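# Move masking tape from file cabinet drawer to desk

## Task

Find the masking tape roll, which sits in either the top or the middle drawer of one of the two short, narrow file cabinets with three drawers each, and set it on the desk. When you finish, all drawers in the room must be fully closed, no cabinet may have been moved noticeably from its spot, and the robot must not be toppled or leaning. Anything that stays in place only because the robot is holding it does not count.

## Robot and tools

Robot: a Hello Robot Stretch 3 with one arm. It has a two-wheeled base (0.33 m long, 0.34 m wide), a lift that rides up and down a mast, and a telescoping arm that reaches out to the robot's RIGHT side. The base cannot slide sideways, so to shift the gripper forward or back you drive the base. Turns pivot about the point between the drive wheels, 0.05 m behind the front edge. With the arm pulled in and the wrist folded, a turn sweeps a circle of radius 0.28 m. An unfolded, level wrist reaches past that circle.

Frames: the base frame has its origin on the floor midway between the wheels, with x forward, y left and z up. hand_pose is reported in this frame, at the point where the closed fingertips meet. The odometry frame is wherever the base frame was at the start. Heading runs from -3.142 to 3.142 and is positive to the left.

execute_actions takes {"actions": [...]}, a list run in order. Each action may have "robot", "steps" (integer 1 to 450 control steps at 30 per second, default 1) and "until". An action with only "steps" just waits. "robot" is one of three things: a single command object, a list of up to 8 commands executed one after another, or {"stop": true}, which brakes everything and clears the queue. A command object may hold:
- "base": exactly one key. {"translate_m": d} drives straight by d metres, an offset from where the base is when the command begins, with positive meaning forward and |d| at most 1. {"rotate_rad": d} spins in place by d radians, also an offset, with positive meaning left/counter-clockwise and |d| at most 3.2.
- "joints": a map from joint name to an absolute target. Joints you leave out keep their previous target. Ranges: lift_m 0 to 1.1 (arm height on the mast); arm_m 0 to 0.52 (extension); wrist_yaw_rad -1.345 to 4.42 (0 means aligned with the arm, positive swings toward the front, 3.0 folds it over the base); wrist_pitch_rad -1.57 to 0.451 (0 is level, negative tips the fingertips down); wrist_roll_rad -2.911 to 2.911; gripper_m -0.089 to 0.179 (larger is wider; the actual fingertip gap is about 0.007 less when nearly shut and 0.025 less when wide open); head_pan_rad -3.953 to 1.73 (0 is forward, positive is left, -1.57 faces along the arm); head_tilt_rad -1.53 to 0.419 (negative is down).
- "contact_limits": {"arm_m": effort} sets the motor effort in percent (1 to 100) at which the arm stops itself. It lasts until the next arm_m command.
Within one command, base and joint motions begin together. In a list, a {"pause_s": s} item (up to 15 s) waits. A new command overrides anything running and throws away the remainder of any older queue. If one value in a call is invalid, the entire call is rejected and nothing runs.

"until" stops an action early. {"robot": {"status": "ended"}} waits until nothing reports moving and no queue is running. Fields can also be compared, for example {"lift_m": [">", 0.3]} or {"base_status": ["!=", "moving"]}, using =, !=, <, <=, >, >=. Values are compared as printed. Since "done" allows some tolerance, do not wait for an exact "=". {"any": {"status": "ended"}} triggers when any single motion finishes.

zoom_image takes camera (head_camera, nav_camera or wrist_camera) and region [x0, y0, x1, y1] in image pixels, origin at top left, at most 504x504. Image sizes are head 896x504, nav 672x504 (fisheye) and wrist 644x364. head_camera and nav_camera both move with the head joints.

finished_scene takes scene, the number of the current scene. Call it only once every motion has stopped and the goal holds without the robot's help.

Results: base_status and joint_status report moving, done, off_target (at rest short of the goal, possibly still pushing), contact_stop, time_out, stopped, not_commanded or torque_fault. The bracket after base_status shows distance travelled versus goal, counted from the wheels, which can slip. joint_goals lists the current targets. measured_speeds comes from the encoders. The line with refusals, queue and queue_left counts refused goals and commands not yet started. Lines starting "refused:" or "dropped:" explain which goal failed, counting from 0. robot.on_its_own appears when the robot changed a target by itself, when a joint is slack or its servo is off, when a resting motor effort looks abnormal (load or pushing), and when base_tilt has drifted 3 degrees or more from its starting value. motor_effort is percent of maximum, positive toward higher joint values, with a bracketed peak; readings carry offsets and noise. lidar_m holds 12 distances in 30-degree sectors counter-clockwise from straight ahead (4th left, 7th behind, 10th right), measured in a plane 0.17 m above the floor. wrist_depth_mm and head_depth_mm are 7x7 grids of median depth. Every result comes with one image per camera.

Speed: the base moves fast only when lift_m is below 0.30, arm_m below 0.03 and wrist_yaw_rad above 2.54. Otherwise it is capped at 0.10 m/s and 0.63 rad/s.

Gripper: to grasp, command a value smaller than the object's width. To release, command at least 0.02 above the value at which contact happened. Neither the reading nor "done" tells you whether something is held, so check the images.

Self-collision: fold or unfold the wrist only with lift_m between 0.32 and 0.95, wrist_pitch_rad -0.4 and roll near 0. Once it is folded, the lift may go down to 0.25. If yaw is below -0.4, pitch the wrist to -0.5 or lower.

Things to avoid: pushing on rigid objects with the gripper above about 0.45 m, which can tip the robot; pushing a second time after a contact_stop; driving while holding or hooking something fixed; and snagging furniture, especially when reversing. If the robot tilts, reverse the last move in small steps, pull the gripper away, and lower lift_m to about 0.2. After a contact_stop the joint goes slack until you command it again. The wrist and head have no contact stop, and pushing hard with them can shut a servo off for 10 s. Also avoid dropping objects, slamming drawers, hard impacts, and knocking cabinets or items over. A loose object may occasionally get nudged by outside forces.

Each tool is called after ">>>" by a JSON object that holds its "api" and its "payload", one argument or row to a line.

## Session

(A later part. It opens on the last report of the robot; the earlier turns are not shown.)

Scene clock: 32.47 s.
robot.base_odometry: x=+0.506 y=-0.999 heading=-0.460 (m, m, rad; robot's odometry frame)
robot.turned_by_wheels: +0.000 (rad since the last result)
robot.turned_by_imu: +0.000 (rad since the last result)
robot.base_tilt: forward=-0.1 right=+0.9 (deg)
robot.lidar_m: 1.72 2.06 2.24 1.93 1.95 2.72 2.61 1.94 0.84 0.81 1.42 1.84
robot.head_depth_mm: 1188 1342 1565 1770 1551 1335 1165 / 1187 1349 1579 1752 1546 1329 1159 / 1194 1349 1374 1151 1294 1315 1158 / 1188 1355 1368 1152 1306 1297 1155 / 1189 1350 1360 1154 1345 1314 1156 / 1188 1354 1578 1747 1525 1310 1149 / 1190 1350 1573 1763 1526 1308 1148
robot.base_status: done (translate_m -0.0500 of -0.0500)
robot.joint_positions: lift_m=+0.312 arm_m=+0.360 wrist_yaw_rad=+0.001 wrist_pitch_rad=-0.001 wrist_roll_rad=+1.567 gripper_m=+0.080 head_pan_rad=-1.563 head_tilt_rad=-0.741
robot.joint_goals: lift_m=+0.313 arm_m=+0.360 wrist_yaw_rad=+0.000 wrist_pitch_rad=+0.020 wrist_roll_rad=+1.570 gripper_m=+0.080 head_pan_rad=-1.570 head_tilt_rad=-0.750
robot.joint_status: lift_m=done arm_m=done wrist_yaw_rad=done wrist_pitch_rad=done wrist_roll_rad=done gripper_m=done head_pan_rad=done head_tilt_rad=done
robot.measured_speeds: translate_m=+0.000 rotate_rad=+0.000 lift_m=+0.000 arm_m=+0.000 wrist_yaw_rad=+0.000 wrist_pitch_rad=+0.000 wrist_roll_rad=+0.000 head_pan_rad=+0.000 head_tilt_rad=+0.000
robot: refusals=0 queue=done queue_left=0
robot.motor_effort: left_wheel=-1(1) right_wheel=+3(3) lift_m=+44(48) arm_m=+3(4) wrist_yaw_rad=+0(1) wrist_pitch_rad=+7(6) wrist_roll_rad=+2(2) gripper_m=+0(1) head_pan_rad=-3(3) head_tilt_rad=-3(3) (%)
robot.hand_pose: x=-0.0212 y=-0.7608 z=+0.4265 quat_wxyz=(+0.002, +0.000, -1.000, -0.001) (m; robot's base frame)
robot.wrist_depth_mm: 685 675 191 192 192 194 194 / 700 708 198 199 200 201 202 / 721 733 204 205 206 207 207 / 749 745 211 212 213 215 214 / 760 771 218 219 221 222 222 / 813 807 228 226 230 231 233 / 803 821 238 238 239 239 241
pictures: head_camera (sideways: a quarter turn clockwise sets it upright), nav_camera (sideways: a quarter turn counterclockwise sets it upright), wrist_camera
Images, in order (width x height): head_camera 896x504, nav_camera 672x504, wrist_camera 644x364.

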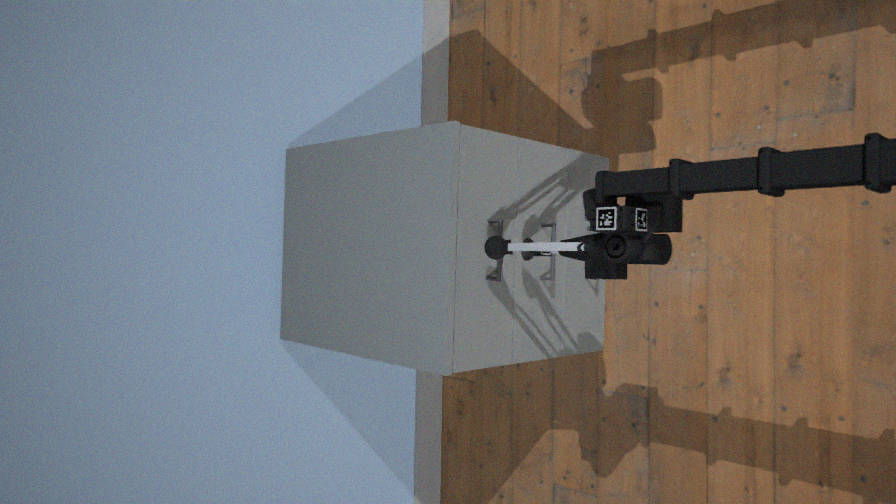

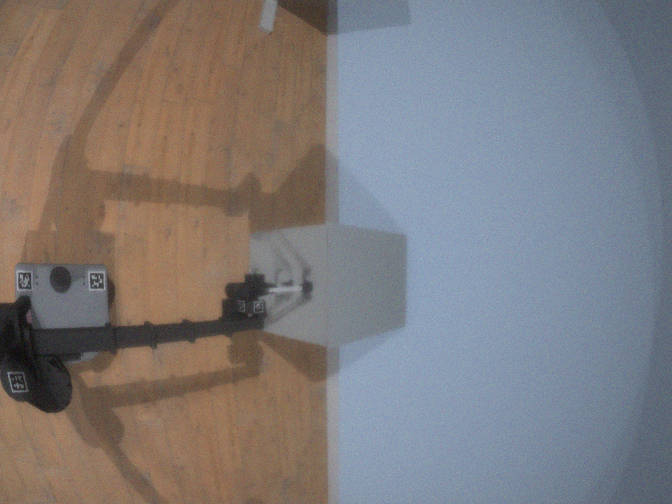

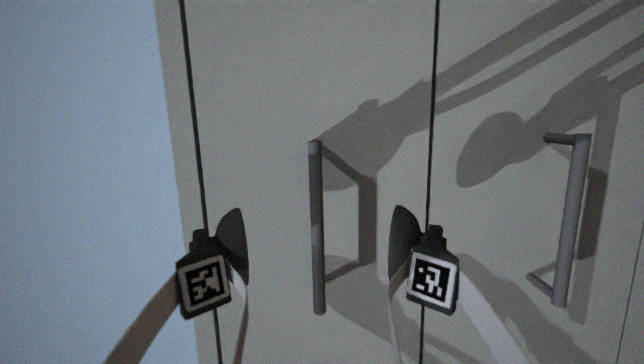

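>>> {"api": "execute_actions", "payload": {
  "actions": [
    {"robot": {"joints": {"arm_m": 0.39}, "contact_limits": {"arm_m": 12}}, "steps": 450, "until": {"robot": {"status": "ended"}}}
  ]
}}

Scene clock: 33.63 s.
robot.base_odometry: x=+0.506 y=-0.999 heading=-0.460 (m, m, rad; robot's odometry frame)
robot.turned_by_wheels: +0.000 (rad since the last result)
robot.turned_by_imu: +0.000 (rad since the last result)
robot.base_tilt: forward=-0.2 right=+0.8 (deg)
robot.lidar_m: 1.72 2.05 2.23 1.93 1.96 2.71 2.62 1.94 0.84 0.81 1.42 1.84
robot.head_depth_mm: 1184 1349 1567 1769 1553 1328 1163 / 1190 1344 1563 1753 1541 1317 1164 / 1192 1355 1376 1155 1303 1316 1161 / 1187 1347 1368 1154 1304 1316 1152 / 1188 1353 1357 1155 1348 1318 1155 / 1191 1354 1568 1735 1520 1313 1154 / 1191 1352 1575 1783 1523 1310 1149
robot.base_status: done (translate_m -0.0500 of -0.0500)
robot.joint_positions: lift_m=+0.312 arm_m=+0.390 wrist_yaw_rad=+0.001 wrist_pitch_rad=-0.001 wrist_roll_rad=+1.567 gripper_m=+0.080 head_pan_rad=-1.563 head_tilt_rad=-0.741
robot.joint_goals: lift_m=+0.313 arm_m=+0.390 wrist_yaw_rad=+0.000 wrist_pitch_rad=+0.020 wrist_roll_rad=+1.570 gripper_m=+0.080 head_pan_rad=-1.570 head_tilt_rad=-0.750
robot.joint_status: lift_m=done arm_m=done wrist_yaw_rad=done wrist_pitch_rad=done wrist_roll_rad=done gripper_m=done head_pan_rad=done head_tilt_rad=done
robot.measured_speeds: translate_m=+0.000 rotate_rad=+0.000 lift_m=+0.000 arm_m=+0.000 wrist_yaw_rad=+0.000 wrist_pitch_rad=+0.000 wrist_roll_rad=+0.000 head_pan_rad=+0.000 head_tilt_rad=+0.000
robot: refusals=0 queue=done queue_left=0
robot.motor_effort: left_wheel=-1(1) right_wheel=+3(3) lift_m=+44(43) arm_m=+3(3) wrist_yaw_rad=+0(1) wrist_pitch_rad=+6(6) wrist_roll_rad=+2(1) gripper_m=-1(1) head_pan_rad=-3(3) head_tilt_rad=-4(3) (%)
robot.contact_limits: arm_m 12 (drawing in: default 16, maximum 26; extending or still: default 22, maximum 35)
robot.hand_pose: x=-0.0212 y=-0.7908 z=+0.4265 quat_wxyz=(+0.002, +0.000, -1.000, -0.001) (m; robot's base frame)
robot.wrist_depth_mm: 663 168 164 164 166 166 167 / 677 171 169 170 171 172 172 / 693 704 175 176 177 179 177 / 713 713 181 181 183 183 183 / 750 738 186 188 189 190 189 / 773 767 195 195 196 198 198 / 779 788 202 203 204 206 207
pictures: head_camera (sideways: a quarter turn clockwise sets it upright), nav_camera (sideways: a quarter turn counterclockwise sets it upright), wrist_camera
Images, in order (width x height): head_camera 896x504, nav_camera 672x504, wrist_camera 644x364.

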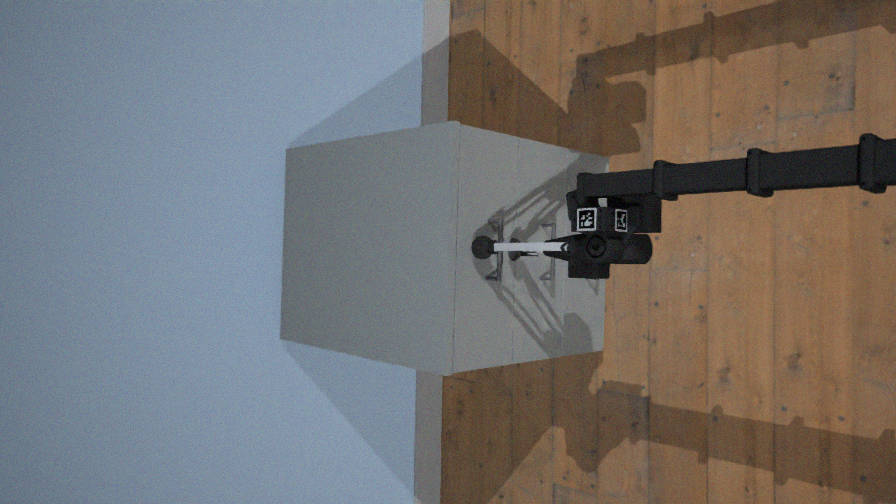

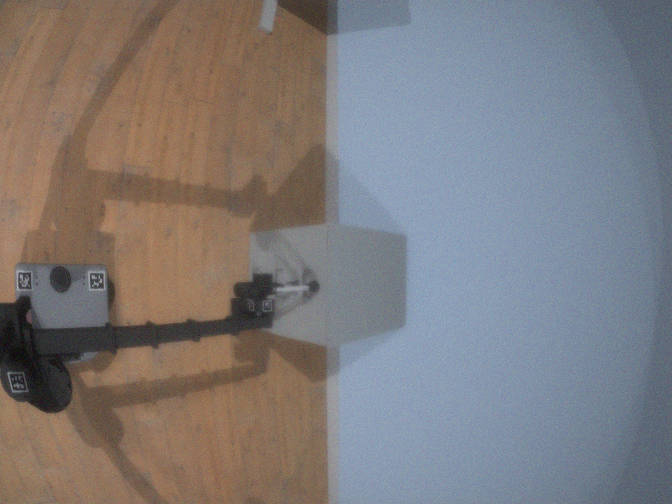

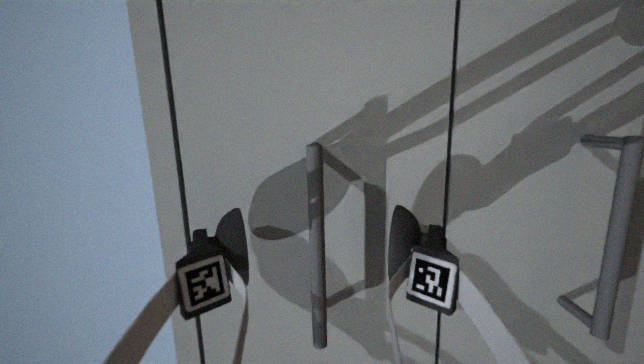

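>>> {"api": "execute_actions", "payload": {
  "actions": [
    {"robot": [{"joints": {"arm_m": 0.384, "gripper_m": -0.03}}, {"joints": {"arm_m": 0.30}}], "steps": 450, "until": {"robot": {"status": "ended"}}}
  ]
}}

Scene clock: 36.73 s.
robot.base_odometry: x=+0.506 y=-0.999 heading=-0.460 (m, m, rad; robot's odometry frame)
robot.turned_by_wheels: +0.000 (rad since the last result)
robot.turned_by_imu: -0.001 (rad since the last result)
robot.base_tilt: forward=-0.3 right=+1.1 (deg)
robot.lidar_m: 1.73 2.04 2.24 1.93 1.95 2.72 2.61 1.94 0.84 0.81 1.42 1.83
robot.head_depth_mm: 1192 1351 1563 1777 1548 1325 1168 / 1191 1354 1556 1743 1547 1331 1162 / 1189 1347 1378 1148 1338 1289 1148 / 1192 1350 1367 1152 1325 1290 1156 / 1189 1358 1365 1154 1356 1317 1157 / 1187 1357 1562 1731 1532 1312 1152 / 1186 1353 1565 1774 1532 1311 1156
robot.base_status: done (translate_m -0.0500 of -0.0500)
robot.joint_positions: lift_m=+0.312 arm_m=+0.300 wrist_yaw_rad=+0.001 wrist_pitch_rad=+0.001 wrist_roll_rad=+1.567 gripper_m=-0.030 head_pan_rad=-1.563 head_tilt_rad=-0.741
robot.joint_goals: lift_m=+0.313 arm_m=+0.300 wrist_yaw_rad=+0.000 wrist_pitch_rad=+0.020 wrist_roll_rad=+1.570 gripper_m=-0.030 head_pan_rad=-1.570 head_tilt_rad=-0.750
robot.joint_status: lift_m=done arm_m=done wrist_yaw_rad=done wrist_pitch_rad=done wrist_roll_rad=done gripper_m=done head_pan_rad=done head_tilt_rad=done
robot.measured_speeds: translate_m=+0.000 rotate_rad=+0.000 lift_m=+0.000 arm_m=+0.000 wrist_yaw_rad=+0.000 wrist_pitch_rad=+0.000 wrist_roll_rad=+0.000 head_pan_rad=+0.000 head_tilt_rad=+0.000
robot: refusals=0 queue=done queue_left=0
robot.motor_effort: left_wheel=-1(1) right_wheel=+2(3) lift_m=+44(43) arm_m=-2(4) wrist_yaw_rad=-1(0) wrist_pitch_rad=+5(6) wrist_roll_rad=+2(2) gripper_m=-11(87) head_pan_rad=-3(3) head_tilt_rad=-4(4) (%)
robot.hand_pose: x=-0.0212 y=-0.7016 z=+0.4271 quat_wxyz=(+0.002, +0.000, -1.000, +0.000) (m; robot's base frame)
robot.wrist_depth_mm: 731 737 246 246 247 247 250 / 768 760 253 255 255 256 256 / 777 788 264 263 263 264 266 / 808 829 272 270 272 274 276 / 827 834 282 277 283 285 287 / 861 852 856 - 292 294 298 / 893 884 309 304 305 307 313
pictures: head_camera (sideways: a quarter turn clockwise sets it upright), nav_camera (sideways: a quarter turn counterclockwise sets it upright), wrist_camera
Images, in order (width x height): head_camera 896x504, nav_camera 672x504, wrist_camera 644x364.

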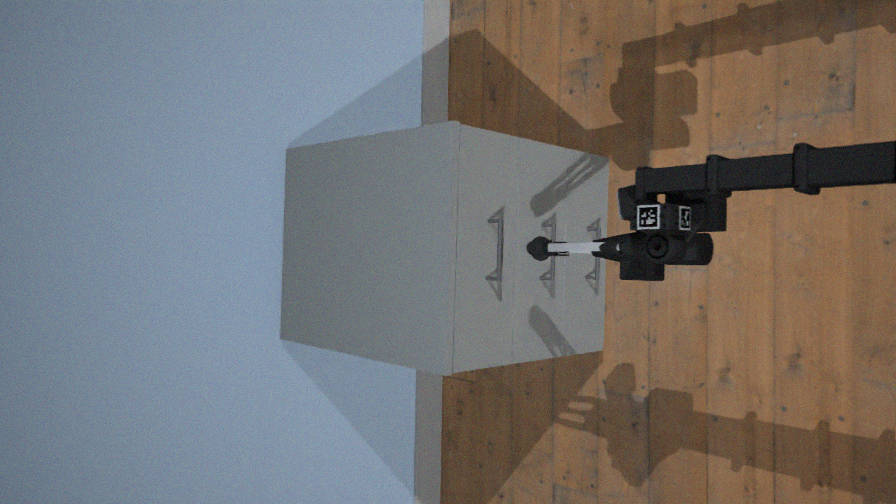

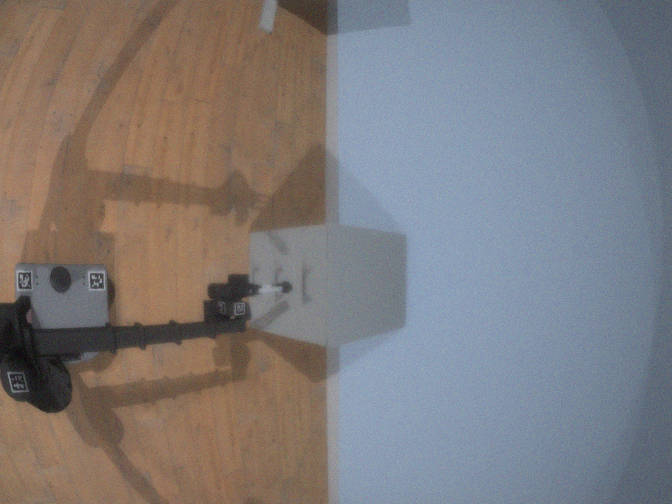

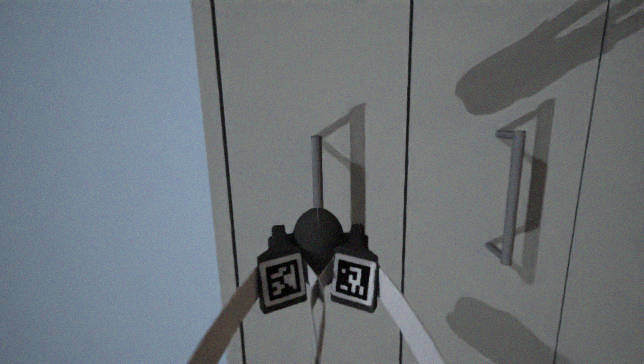

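>>> {"api": "execute_actions", "payload": {
  "actions": [
    {"robot": [{"joints": {"gripper_m": 0.05}}, {"joints": {"arm_m": 0.385}}, {"joints": {"arm_m": 0.42}, "contact_limits": {"arm_m": 8}}], "steps": 450, "until": {"robot": {"status": "ended"}}}
  ]
}}

Scene clock: 41.53 s.
robot.base_odometry: x=+0.506 y=-0.999 heading=-0.460 (m, m, rad; robot's odometry frame)
robot.turned_by_wheels: +0.000 (rad since the last result)
robot.turned_by_imu: -0.001 (rad since the last result)
robot.base_tilt: forward=-0.2 right=+0.8 (deg)
robot.lidar_m: 1.73 2.05 2.25 1.93 1.96 2.70 2.62 1.94 0.84 0.81 1.42 1.84
robot.head_depth_mm: 1190 1354 1569 1770 1545 1330 1165 / 1184 1354 1560 1745 1546 1326 1161 / 1191 1352 1377 1148 1301 1325 1156 / 1186 1355 1374 1148 1304 1320 1155 / 1190 1358 1365 1158 1351 1319 1151 / 1190 1355 1563 1740 1533 1315 1147 / 1190 1358 1572 1775 1513 1310 1148
robot.base_status: done (translate_m -0.0500 of -0.0500)
robot.joint_positions: lift_m=+0.313 arm_m=+0.396 wrist_yaw_rad=+0.000 wrist_pitch_rad=-0.001 wrist_roll_rad=+1.567 gripper_m=+0.050 head_pan_rad=-1.563 head_tilt_rad=-0.741
robot.joint_goals: lift_m=+0.313 arm_m=+0.396 wrist_yaw_rad=+0.000 wrist_pitch_rad=+0.020 wrist_roll_rad=+1.570 gripper_m=+0.050 head_pan_rad=-1.570 head_tilt_rad=-0.750
robot.joint_status: lift_m=done arm_m=contact_stop wrist_yaw_rad=done wrist_pitch_rad=done wrist_roll_rad=done gripper_m=done head_pan_rad=done head_tilt_rad=done
robot.measured_speeds: translate_m=+0.000 rotate_rad=+0.000 lift_m=+0.000 arm_m=-0.004 wrist_yaw_rad=+0.000 wrist_pitch_rad=+0.000 wrist_roll_rad=+0.000 head_pan_rad=+0.000 head_tilt_rad=+0.000
robot: refusals=0 queue=dropped queue_left=0
robot.on_its_own: arm_m is slack since a contact_stop, until your next command for it (your +0.420 is given up)
robot.motor_effort: left_wheel=-2(2) right_wheel=+4(5) lift_m=+43(43) arm_m=+5(9) wrist_yaw_rad=+1(0) wrist_pitch_rad=+6(7) wrist_roll_rad=+2(2) gripper_m=-1(81) head_pan_rad=-3(3) head_tilt_rad=-4(4) (%)
robot.contact_limits: arm_m 8 (drawing in: default 16, maximum 26; extending or still: default 22, maximum 35)
robot.hand_pose: x=-0.0214 y=-0.7972 z=+0.4265 quat_wxyz=(+0.002, +0.000, -1.000, -0.001) (m; robot's base frame)
robot.wrist_depth_mm: 651 159 158 159 160 160 162 / 680 167 163 164 165 166 167 / 687 678 168 170 171 171 172 / 706 707 175 175 177 178 178 / 744 725 181 181 182 184 184 / 768 768 188 188 191 192 190 / 798 779 195 197 199 199 200
pictures: head_camera (sideways: a quarter turn clockwise sets it upright), nav_camera (sideways: a quarter turn counterclockwise sets it upright), wrist_camera
Images, in order (width x height): head_camera 896x504, nav_camera 672x504, wrist_camera 644x364.

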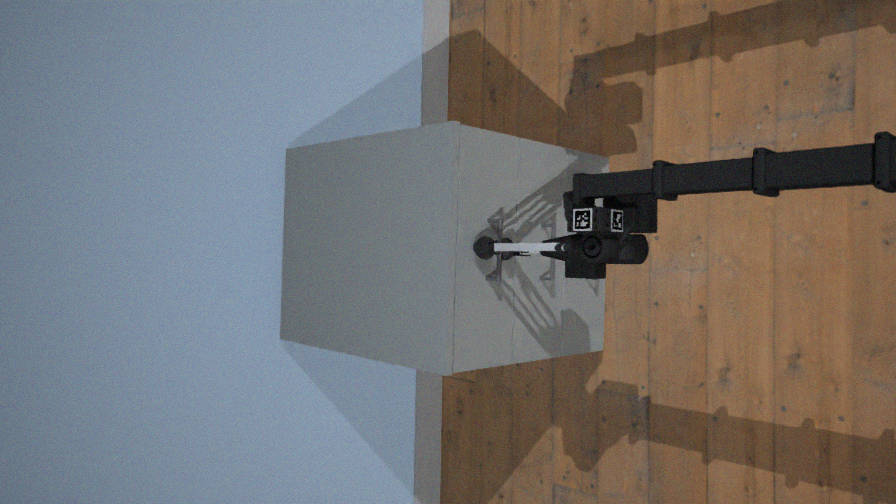

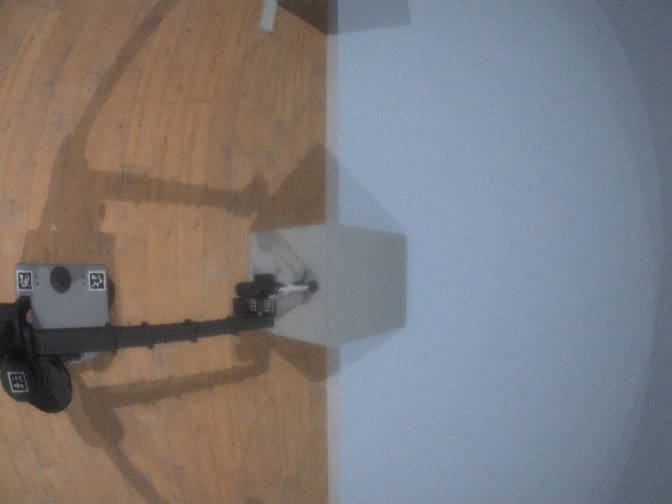

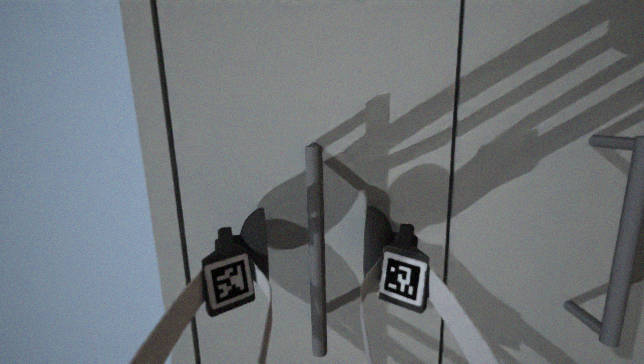

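>>> {"api": "execute_actions", "payload": {
  "actions": [
    {"robot": {"joints": {"gripper_m": -0.07}}, "steps": 150, "until": {"robot": {"status": "ended"}}},
    {"steps": 10}
  ]
}}

Scene clock: 43.37 s.
robot.base_odometry: x=+0.506 y=-0.999 heading=-0.460 (m, m, rad; robot's odometry frame)
robot.turned_by_wheels: +0.000 (rad since the last result)
robot.turned_by_imu: +0.000 (rad since the last result)
robot.base_tilt: forward=-0.2 right=+0.9 (deg)
robot.lidar_m: 1.72 2.05 2.24 1.93 1.96 2.71 2.62 1.94 0.84 0.81 1.41 1.84
robot.head_depth_mm: 1189 1349 1564 1778 1549 1331 1164 / 1182 1346 1567 1747 1557 1327 1163 / 1189 1352 1377 1150 1302 1316 1155 / 1189 1346 1368 1151 1305 1316 1157 / 1191 1351 1359 1157 1358 1315 1153 / 1187 1353 1569 1735 1534 1311 1152 / 1192 1353 1564 1772 1527 1306 1147
robot.base_status: done (translate_m -0.0500 of -0.0500)
robot.joint_positions: lift_m=+0.313 arm_m=+0.395 wrist_yaw_rad=+0.000 wrist_pitch_rad=+0.002 wrist_roll_rad=+1.567 gripper_m=-0.069 head_pan_rad=-1.563 head_tilt_rad=-0.741
robot.joint_goals: lift_m=+0.313 arm_m=+0.395 wrist_yaw_rad=+0.000 wrist_pitch_rad=+0.020 wrist_roll_rad=+1.570 gripper_m=-0.070 head_pan_rad=-1.570 head_tilt_rad=-0.750
robot.joint_status: lift_m=done arm_m=contact_stop wrist_yaw_rad=done wrist_pitch_rad=done wrist_roll_rad=done gripper_m=done head_pan_rad=done head_tilt_rad=done
robot.measured_speeds: translate_m=+0.000 rotate_rad=+0.000 lift_m=+0.000 arm_m=+0.000 wrist_yaw_rad=+0.000 wrist_pitch_rad=+0.000 wrist_roll_rad=+0.000 head_pan_rad=+0.000 head_tilt_rad=+0.000
robot: refusals=0 queue=done queue_left=0
robot.on_its_own: arm_m is slack since a contact_stop, until your next command for it (your +0.420 is given up)
robot.motor_effort: left_wheel=-1(2) right_wheel=+3(4) lift_m=+42(44) arm_m=+0(2) wrist_yaw_rad=+0(1) wrist_pitch_rad=+5(6) wrist_roll_rad=+2(1) gripper_m=-26(100) head_pan_rad=-3(2) head_tilt_rad=-4(4) (%)
robot.contact_limits: arm_m 8 (drawing in: default 16, maximum 26; extending or still: default 22, maximum 35)
robot.hand_pose: x=-0.0213 y=-0.7958 z=+0.4273 quat_wxyz=(+0.002, +0.000, -1.000, +0.000) (m; robot's base frame)
robot.wrist_depth_mm: 668 160 159 159 161 161 162 / 675 166 164 165 166 167 167 / 703 680 170 170 171 173 171 / 719 705 175 174 177 178 178 / 733 739 182 152 183 184 185 / 757 769 189 192 190 193 192 / 775 781 196 197 197 199 201
pictures: head_camera (sideways: a quarter turn clockwise sets it upright), nav_camera (sideways: a quarter turn counterclockwise sets it upright), wrist_camera
Images, in order (width x height): head_camera 896x504, nav_camera 672x504, wrist_camera 644x364.

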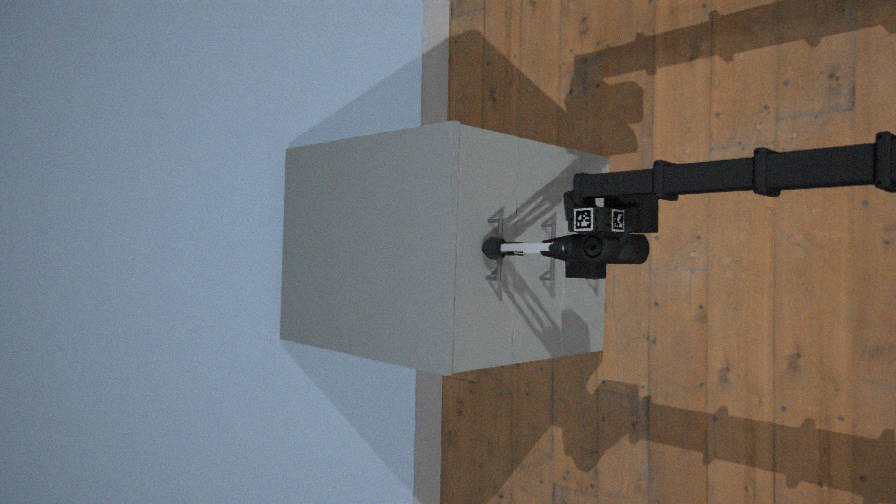

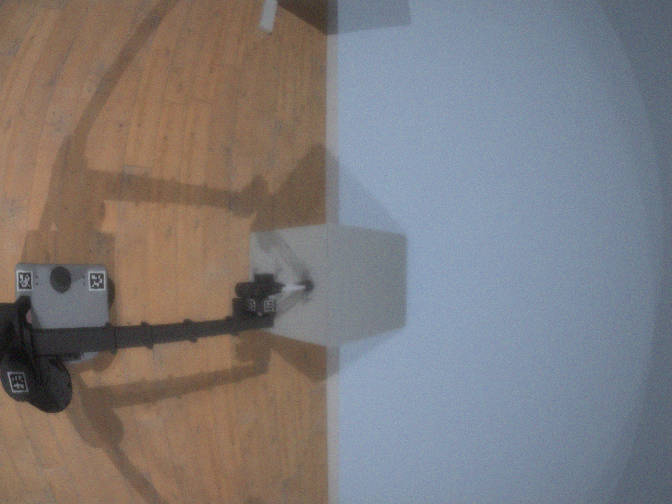

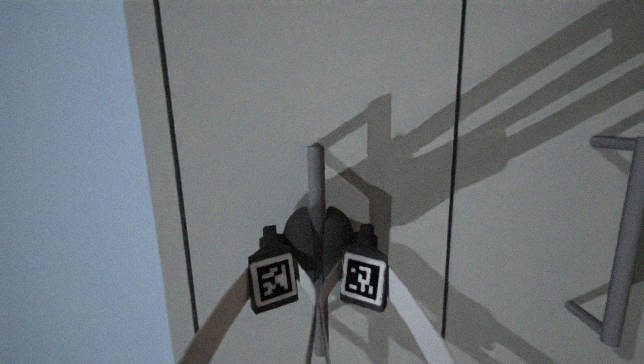

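>>> {"api": "execute_actions", "payload": {
  "actions": [
    {"robot": {"joints": {"arm_m": 0.375}}, "steps": 150, "until": {"robot": {"status": "ended"}}}
  ]
}}

Scene clock: 44.30 s.
robot.base_odometry: x=+0.506 y=-0.999 heading=-0.460 (m, m, rad; robot's odometry frame)
robot.turned_by_wheels: +0.000 (rad since the last result)
robot.turned_by_imu: +0.000 (rad since the last result)
robot.base_tilt: forward=-0.1 right=+0.9 (deg)
robot.lidar_m: 1.73 2.05 2.24 1.93 1.96 2.70 2.61 1.95 0.84 0.81 1.41 1.84
robot.head_depth_mm: 1190 1350 1571 1772 1550 1328 1166 / 1193 1349 1571 1743 1536 1325 1161 / 1186 1352 1371 1130 1294 1296 1161 / 1191 1350 1364 1128 1307 1315 1154 / 1187 1350 1370 1126 1362 1311 1151 / 1192 1355 1575 1730 1529 1312 1149 / 1189 1348 1580 1777 1518 1308 1147
robot.base_status: done (translate_m -0.0500 of -0.0500)
robot.joint_positions: lift_m=+0.313 arm_m=+0.376 wrist_yaw_rad=+0.001 wrist_pitch_rad=+0.002 wrist_roll_rad=+1.567 gripper_m=-0.065 head_pan_rad=-1.563 head_tilt_rad=-0.741
robot.joint_goals: lift_m=+0.313 arm_m=+0.375 wrist_yaw_rad=+0.000 wrist_pitch_rad=+0.020 wrist_roll_rad=+1.570 gripper_m=-0.064 head_pan_rad=-1.570 head_tilt_rad=-0.750
robot.joint_status: lift_m=done arm_m=done wrist_yaw_rad=done wrist_pitch_rad=done wrist_roll_rad=done gripper_m=done head_pan_rad=done head_tilt_rad=done
robot.measured_speeds: translate_m=+0.000 rotate_rad=+0.000 lift_m=+0.000 arm_m=+0.000 wrist_yaw_rad=+0.000 wrist_pitch_rad=+0.000 wrist_roll_rad=+0.000 head_pan_rad=+0.000 head_tilt_rad=+0.000
robot: refusals=0 queue=done queue_left=0
robot.on_its_own: gripper_m is held at -0.064, not at your -0.070, by its stall guard, which is still easing
robot.motor_effort: left_wheel=-1(1) right_wheel=+2(3) lift_m=+43(43) arm_m=-4(5) wrist_yaw_rad=-1(1) wrist_pitch_rad=+5(6) wrist_roll_rad=+1(1) gripper_m=-5(26) head_pan_rad=-3(3) head_tilt_rad=-3(3) (%)
robot.hand_pose: x=-0.0211 y=-0.7768 z=+0.4273 quat_wxyz=(+0.002, +0.001, -1.000, +0.000) (m; robot's base frame)
robot.wrist_depth_mm: 669 657 158 160 160 179 180 / 694 680 164 165 165 184 186 / 720 701 170 170 171 190 192 / 723 730 175 175 177 198 199 / 752 762 182 152 184 205 206 / 770 789 188 191 191 214 213 / 799 805 197 197 199 221 221
pictures: head_camera (sideways: a quarter turn clockwise sets it upright), nav_camera (sideways: a quarter turn counterclockwise sets it upright), wrist_camera
Images, in order (width x height): head_camera 896x504, nav_camera 672x504, wrist_camera 644x364.

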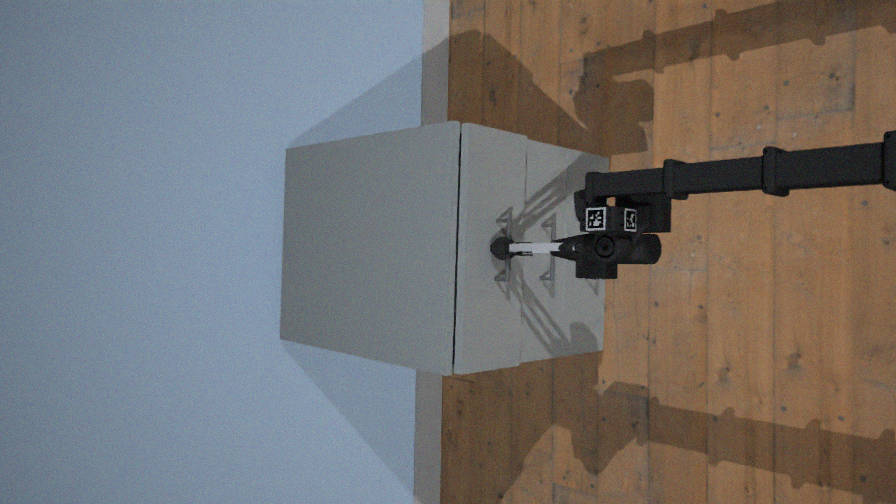

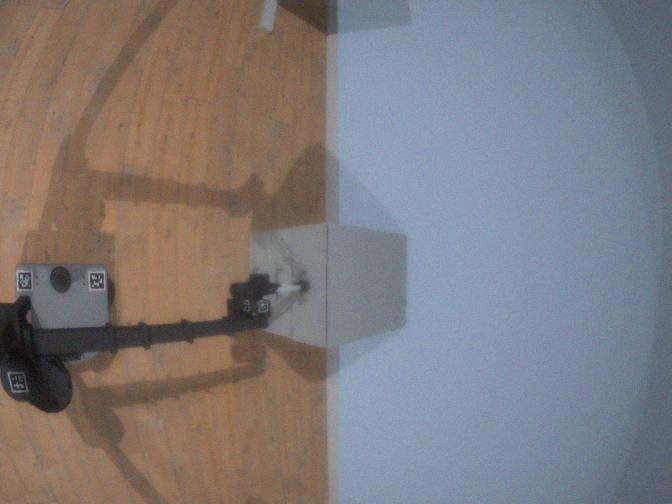

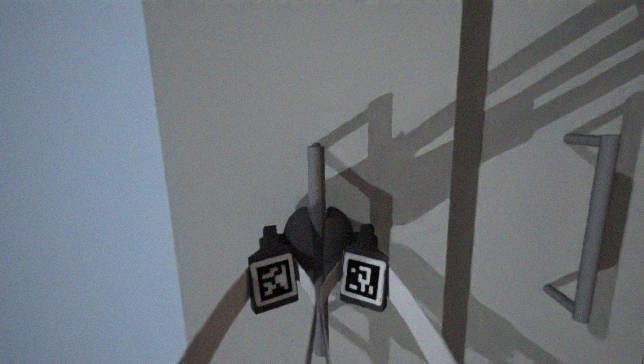

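It's opening. Continue pulling.

>>> {"api": "execute_actions", "payload": {
  "actions": [
    {"robot": {"joints": {"arm_m": 0.10, "gripper_m": -0.075, "head_tilt_rad": -0.95}}, "steps": 300, "until": {"robot": {"status": "ended"}}}
  ]
}}

Scene clock: 47.47 s.
robot.base_odometry: x=+0.506 y=-0.999 heading=-0.460 (m, m, rad; robot's odometry frame)
robot.turned_by_wheels: +0.000 (rad since the last result)
robot.turned_by_imu: +0.000 (rad since the last result)
robot.base_tilt: forward=-0.2 right=+0.9 (deg)
robot.lidar_m: 1.72 2.05 2.24 1.93 1.95 2.71 2.62 1.94 0.84 0.81 1.42 1.84
robot.head_depth_mm: 1284 1524 1736 1581 1379 1239 1118 / 1284 1468 1695 1542 1375 1236 1132 / 1278 1261 1139 1106 1354 1226 - / 1283 1245 1135 1099 1368 1195 - / 1271 1244 1128 1090 1349 1225 1104 / 1289 1518 1702 1511 1359 1220 1104 / 1292 1521 1729 1535 1355 1218 1105
robot.base_status: done (translate_m -0.0500 of -0.0500)
robot.joint_positions: lift_m=+0.313 arm_m=+0.100 wrist_yaw_rad=+0.018 wrist_pitch_rad=+0.000 wrist_roll_rad=+1.567 gripper_m=-0.062 head_pan_rad=-1.563 head_tilt_rad=-0.938
robot.joint_goals: lift_m=+0.313 arm_m=+0.100 wrist_yaw_rad=+0.000 wrist_pitch_rad=+0.020 wrist_roll_rad=+1.570 gripper_m=-0.063 head_pan_rad=-1.570 head_tilt_rad=-0.950
robot.joint_status: lift_m=done arm_m=done wrist_yaw_rad=done wrist_pitch_rad=done wrist_roll_rad=done gripper_m=done head_pan_rad=done head_tilt_rad=done
robot.measured_speeds: translate_m=+0.000 rotate_rad=+0.000 lift_m=+0.000 arm_m=+0.000 wrist_yaw_rad=+0.000 wrist_pitch_rad=+0.000 wrist_roll_rad=+0.000 head_pan_rad=+0.000 head_tilt_rad=+0.000
robot: refusals=0 queue=done queue_left=0
robot.on_its_own: gripper_m is held at -0.063, not at your -0.075, by its stall guard, which is still easing; wrist_yaw_rad is at rest, and its effort (-18) is outside its rest range (-12 to +12)
robot.motor_effort: left_wheel=+1(0) right_wheel=-3(4) lift_m=+43(43) arm_m=-3(3) wrist_yaw_rad=-18(16) wrist_pitch_rad=+6(6) wrist_roll_rad=+2(1) gripper_m=-10(77) head_pan_rad=-3(3) head_tilt_rad=-6(21) (%)
robot.hand_pose: x=-0.0168 y=-0.5016 z=+0.4268 quat_wxyz=(+0.002, +0.009, -1.000, -0.001) (m; robot's base frame)
robot.wrist_depth_mm: 893 900 157 157 158 425 422 / 945 916 162 163 164 443 440 / 973 - 169 170 169 456 453 / - - 175 175 176 475 479 / - - 181 165 184 502 475 / - - 189 193 191 625 479 / - - 198 198 200 711 482
pictures: head_camera (sideways: a quarter turn clockwise sets it upright), nav_camera (sideways: a quarter turn counterclockwise sets it upright), wrist_camera
Images, in order (width x height): head_camera 896x504, nav_camera 672x504, wrist_camera 644x364.

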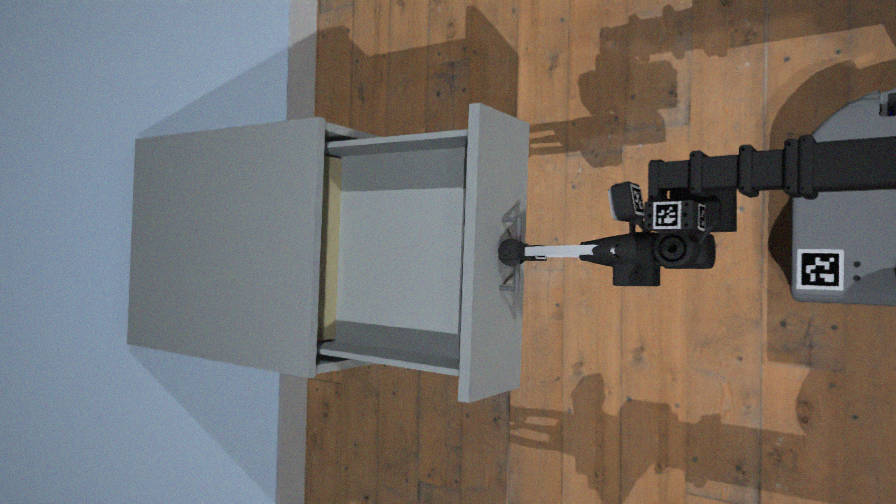

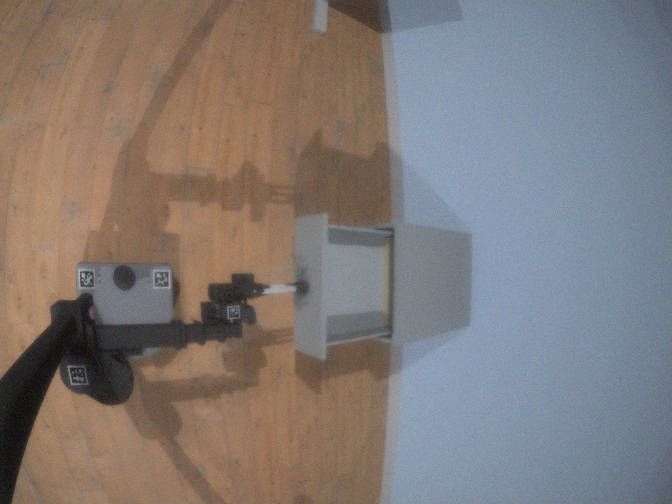

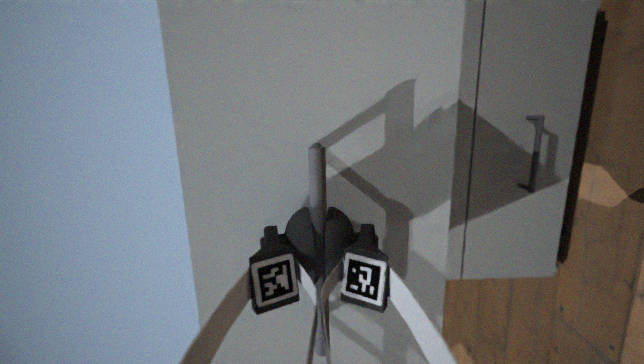

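>>> {"api": "zoom_image", "payload": {
  "camera": "head_camera",
  "region": [300, 90, 560, 410]
}}

Region (300, 90, 560, 410) of head_camera's 896x504 image, scaled by 1.575, with more detail than that image has; it fills the left 410 columns of this view, and the rest is white.

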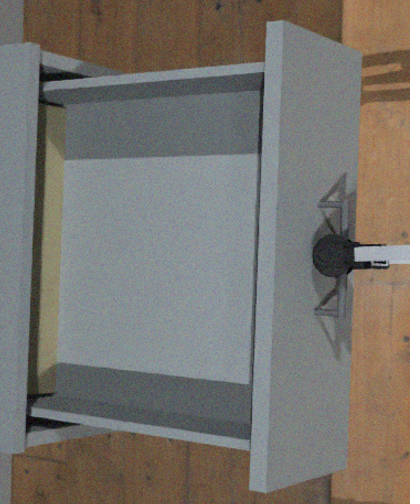

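>>> {"api": "execute_actions", "payload": {
  "actions": [
    {"robot": [{"joints": {"arm_m": 0.385, "gripper_m": -0.06}}, {"joints": {"arm_m": 0.402}, "contact_limits": {"arm_m": 10}}], "steps": 300, "until": {"robot": {"status": "ended"}}},
    {"robot": [{"joints": {"gripper_m": 0.05}}, {"joints": {"arm_m": 0.33}}, {"joints": {"lift_m": 0.16}}], "steps": 300, "until": {"robot": {"status": "ended"}}}
  ]
}}

Scene clock: 56.63 s.
robot.base_odometry: x=+0.506 y=-0.999 heading=-0.460 (m, m, rad; robot's odometry frame)
robot.turned_by_wheels: +0.000 (rad since the last result)
robot.turned_by_imu: -0.002 (rad since the last result)
robot.base_tilt: forward=-0.2 right=+0.8 (deg)
robot.lidar_m: 1.72 2.05 2.24 1.93 1.96 2.71 2.62 1.94 0.84 0.81 1.42 1.84
robot.head_depth_mm: 1281 1506 1741 1567 1379 1229 1114 / 1282 1476 1685 1567 1372 1231 1130 / 1281 1252 1111 1385 1372 1227 - / 1279 1244 1111 1386 1333 1223 - / 1276 1242 1123 1394 1367 1220 1108 / 1287 1532 1705 1541 1357 1215 1106 / 1293 1523 1719 1530 1356 1212 1106
robot.base_status: done (translate_m -0.0500 of -0.0500)
robot.joint_positions: lift_m=+0.161 arm_m=+0.330 wrist_yaw_rad=-0.001 wrist_pitch_rad=-0.002 wrist_roll_rad=+1.568 gripper_m=+0.050 head_pan_rad=-1.563 head_tilt_rad=-0.939
robot.joint_goals: lift_m=+0.160 arm_m=+0.330 wrist_yaw_rad=+0.000 wrist_pitch_rad=+0.020 wrist_roll_rad=+1.570 gripper_m=+0.050 head_pan_rad=-1.570 head_tilt_rad=-0.950
robot.joint_status: lift_m=done arm_m=done wrist_yaw_rad=done wrist_pitch_rad=done wrist_roll_rad=done gripper_m=done head_pan_rad=done head_tilt_rad=done
robot.measured_speeds: translate_m=+0.000 rotate_rad=+0.000 lift_m=+0.000 arm_m=+0.000 wrist_yaw_rad=+0.000 wrist_pitch_rad=+0.000 wrist_roll_rad=+0.000 head_pan_rad=+0.000 head_tilt_rad=+0.000
robot: refusals=0 queue=done queue_left=0
robot.motor_effort: left_wheel=-1(3) right_wheel=+3(7) lift_m=+17(40) arm_m=-2(10) wrist_yaw_rad=+1(17) wrist_pitch_rad=+6(12) wrist_roll_rad=+2(2) gripper_m=+1(83) head_pan_rad=-3(3) head_tilt_rad=-5(5) (%)
robot.hand_pose: x=-0.0215 y=-0.7315 z=+0.2744 quat_wxyz=(+0.002, +0.000, -1.000, -0.001) (m; robot's base frame)
robot.wrist_depth_mm: 216 215 218 219 220 221 221 / 223 222 224 227 226 229 231 / 230 232 232 232 235 234 239 / 237 239 241 240 243 245 246 / 246 248 248 249 251 253 258 / 257 257 - 259 262 263 269 / 268 266 268 270 272 274 278
pictures: head_camera (sideways: a quarter turn clockwise sets it upright), nav_camera (sideways: a quarter turn counterclockwise sets it upright), wrist_camera
replaced: robot.arm_m: its motion had ended contact_stop
Images, in order (width x height): head_camera 896x504, nav_camera 672x504, wrist_camera 644x364.

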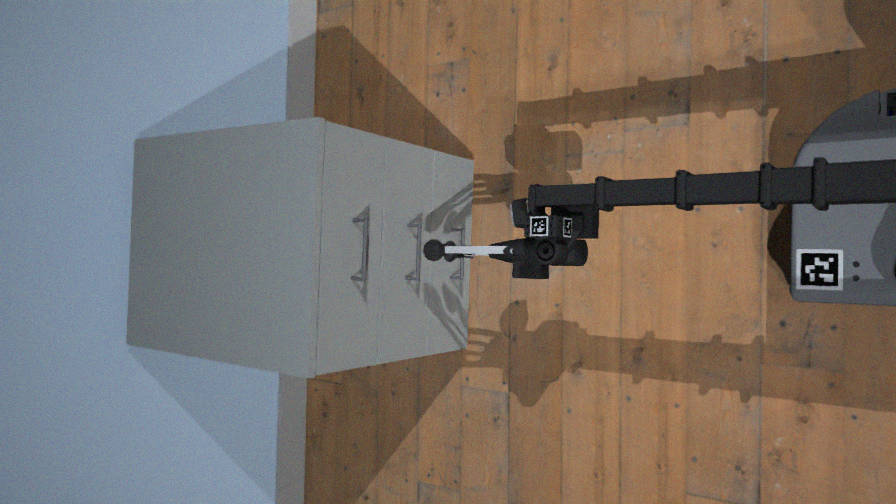

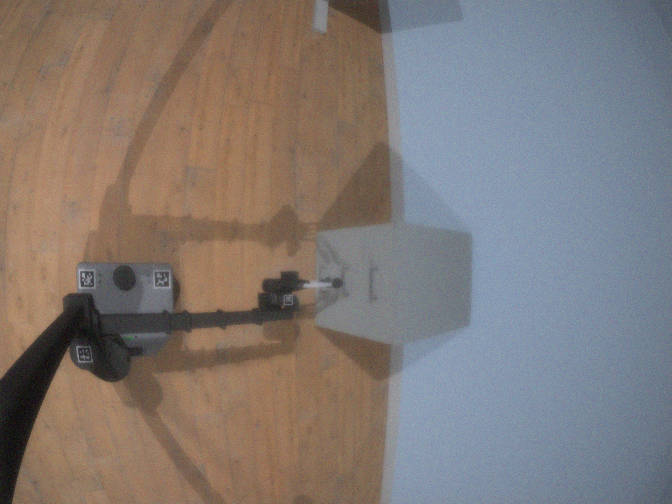

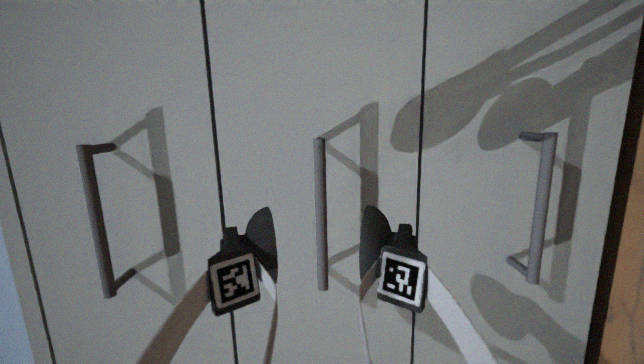

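>>> {"api": "execute_actions", "payload": {
  "actions": [
    {"robot": [{"joints": {"lift_m": 0.158, "arm_m": 0.393}}, {"joints": {"gripper_m": -0.075}}, {"joints": {"arm_m": 0.10}}], "steps": 400, "until": {"robot": {"status": "ended"}}}
  ]
}}

Scene clock: 62.87 s.
robot.base_odometry: x=+0.506 y=-0.999 heading=-0.460 (m, m, rad; robot's odometry frame)
robot.turned_by_wheels: +0.000 (rad since the last result)
robot.turned_by_imu: -0.001 (rad since the last result)
robot.base_tilt: forward=-0.1 right=+0.9 (deg)
robot.lidar_m: 1.72 2.06 2.24 1.93 1.95 2.71 2.62 1.95 0.84 0.81 1.42 1.84
robot.head_depth_mm: 1284 1517 1741 1566 1377 1232 1114 / 1275 1471 1691 1564 1353 1231 1135 / 1279 1255 1112 1293 1306 1250 - / 1283 1249 1114 1290 1294 1188 - / 1283 1244 1119 1281 1295 1217 1106 / 1286 1510 1702 1536 1340 1223 1109 / 1282 1518 1722 1540 1360 1216 1100
robot.base_status: done (translate_m -0.0500 of -0.0500)
robot.joint_positions: lift_m=+0.159 arm_m=+0.100 wrist_yaw_rad=+0.017 wrist_pitch_rad=-0.003 wrist_roll_rad=+1.568 gripper_m=-0.062 head_pan_rad=-1.563 head_tilt_rad=-0.939
robot.joint_goals: lift_m=+0.158 arm_m=+0.100 wrist_yaw_rad=+0.000 wrist_pitch_rad=+0.020 wrist_roll_rad=+1.570 gripper_m=-0.063 head_pan_rad=-1.570 head_tilt_rad=-0.950
robot.joint_status: lift_m=done arm_m=done wrist_yaw_rad=done wrist_pitch_rad=done wrist_roll_rad=done gripper_m=done head_pan_rad=done head_tilt_rad=done
robot.measured_speeds: translate_m=+0.000 rotate_rad=+0.000 lift_m=+0.000 arm_m=+0.000 wrist_yaw_rad=+0.000 wrist_pitch_rad=+0.000 wrist_roll_rad=+0.000 head_pan_rad=+0.000 head_tilt_rad=+0.000
robot: refusals=0 queue=done queue_left=0
robot.on_its_own: gripper_m is held at -0.063, not at your -0.075, by its stall guard, which is still easing; wrist_yaw_rad is at rest, and its effort (-16) is outside its rest range (-12 to +12)
robot.motor_effort: left_wheel=+1(1) right_wheel=-3(3) lift_m=+17(17) arm_m=-3(4) wrist_yaw_rad=-16(16) wrist_pitch_rad=+7(7) wrist_roll_rad=+2(1) gripper_m=-23(100) head_pan_rad=-3(3) head_tilt_rad=-4(4) (%)
robot.hand_pose: x=-0.0169 y=-0.5015 z=+0.2721 quat_wxyz=(+0.002, +0.009, -1.000, -0.002) (m; robot's base frame)
robot.wrist_depth_mm: 898 424 157 159 159 424 295 / 929 434 163 165 166 433 299 / 948 958 170 170 171 442 303 / - - 175 176 178 446 302 / - - 183 180 185 451 305 / - - 189 194 193 460 306 / - - 200 200 201 459 308
pictures: head_camera (sideways: a quarter turn clockwise sets it upright), nav_camera (sideways: a quarter turn counterclockwise sets it upright), wrist_camera
Images, in order (width x height): head_camera 896x504, nav_camera 672x504, wrist_camera 644x364.

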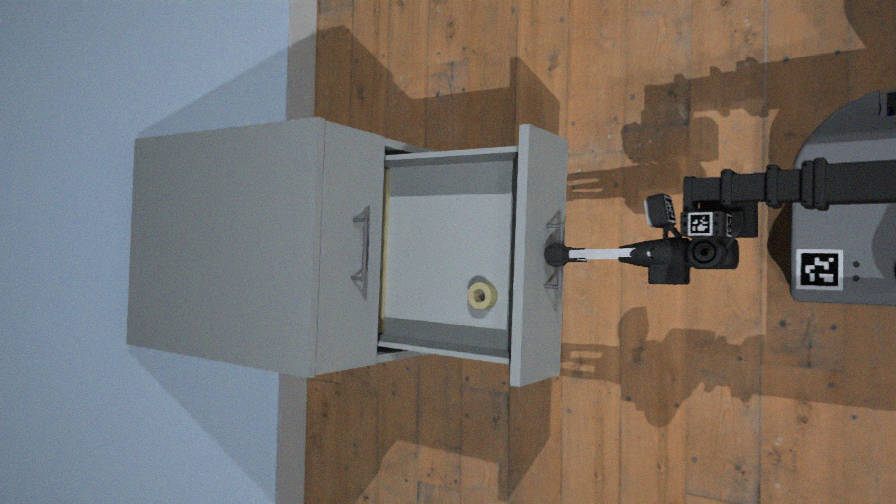

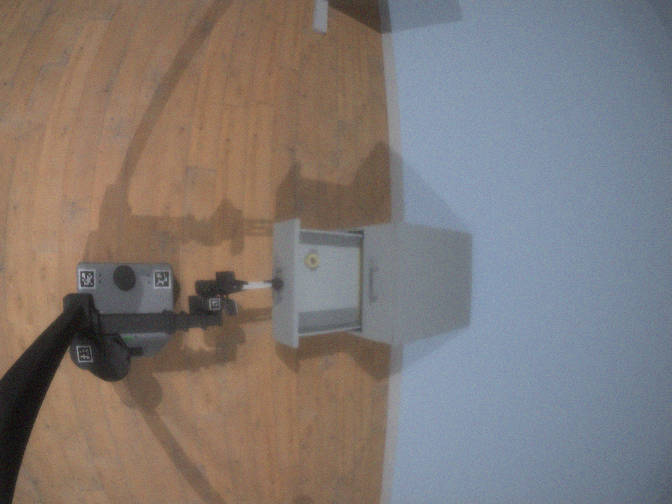

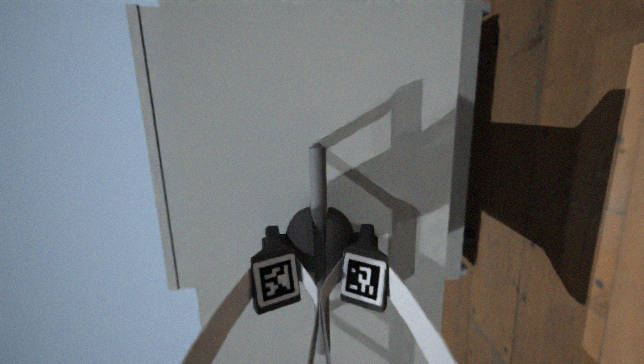

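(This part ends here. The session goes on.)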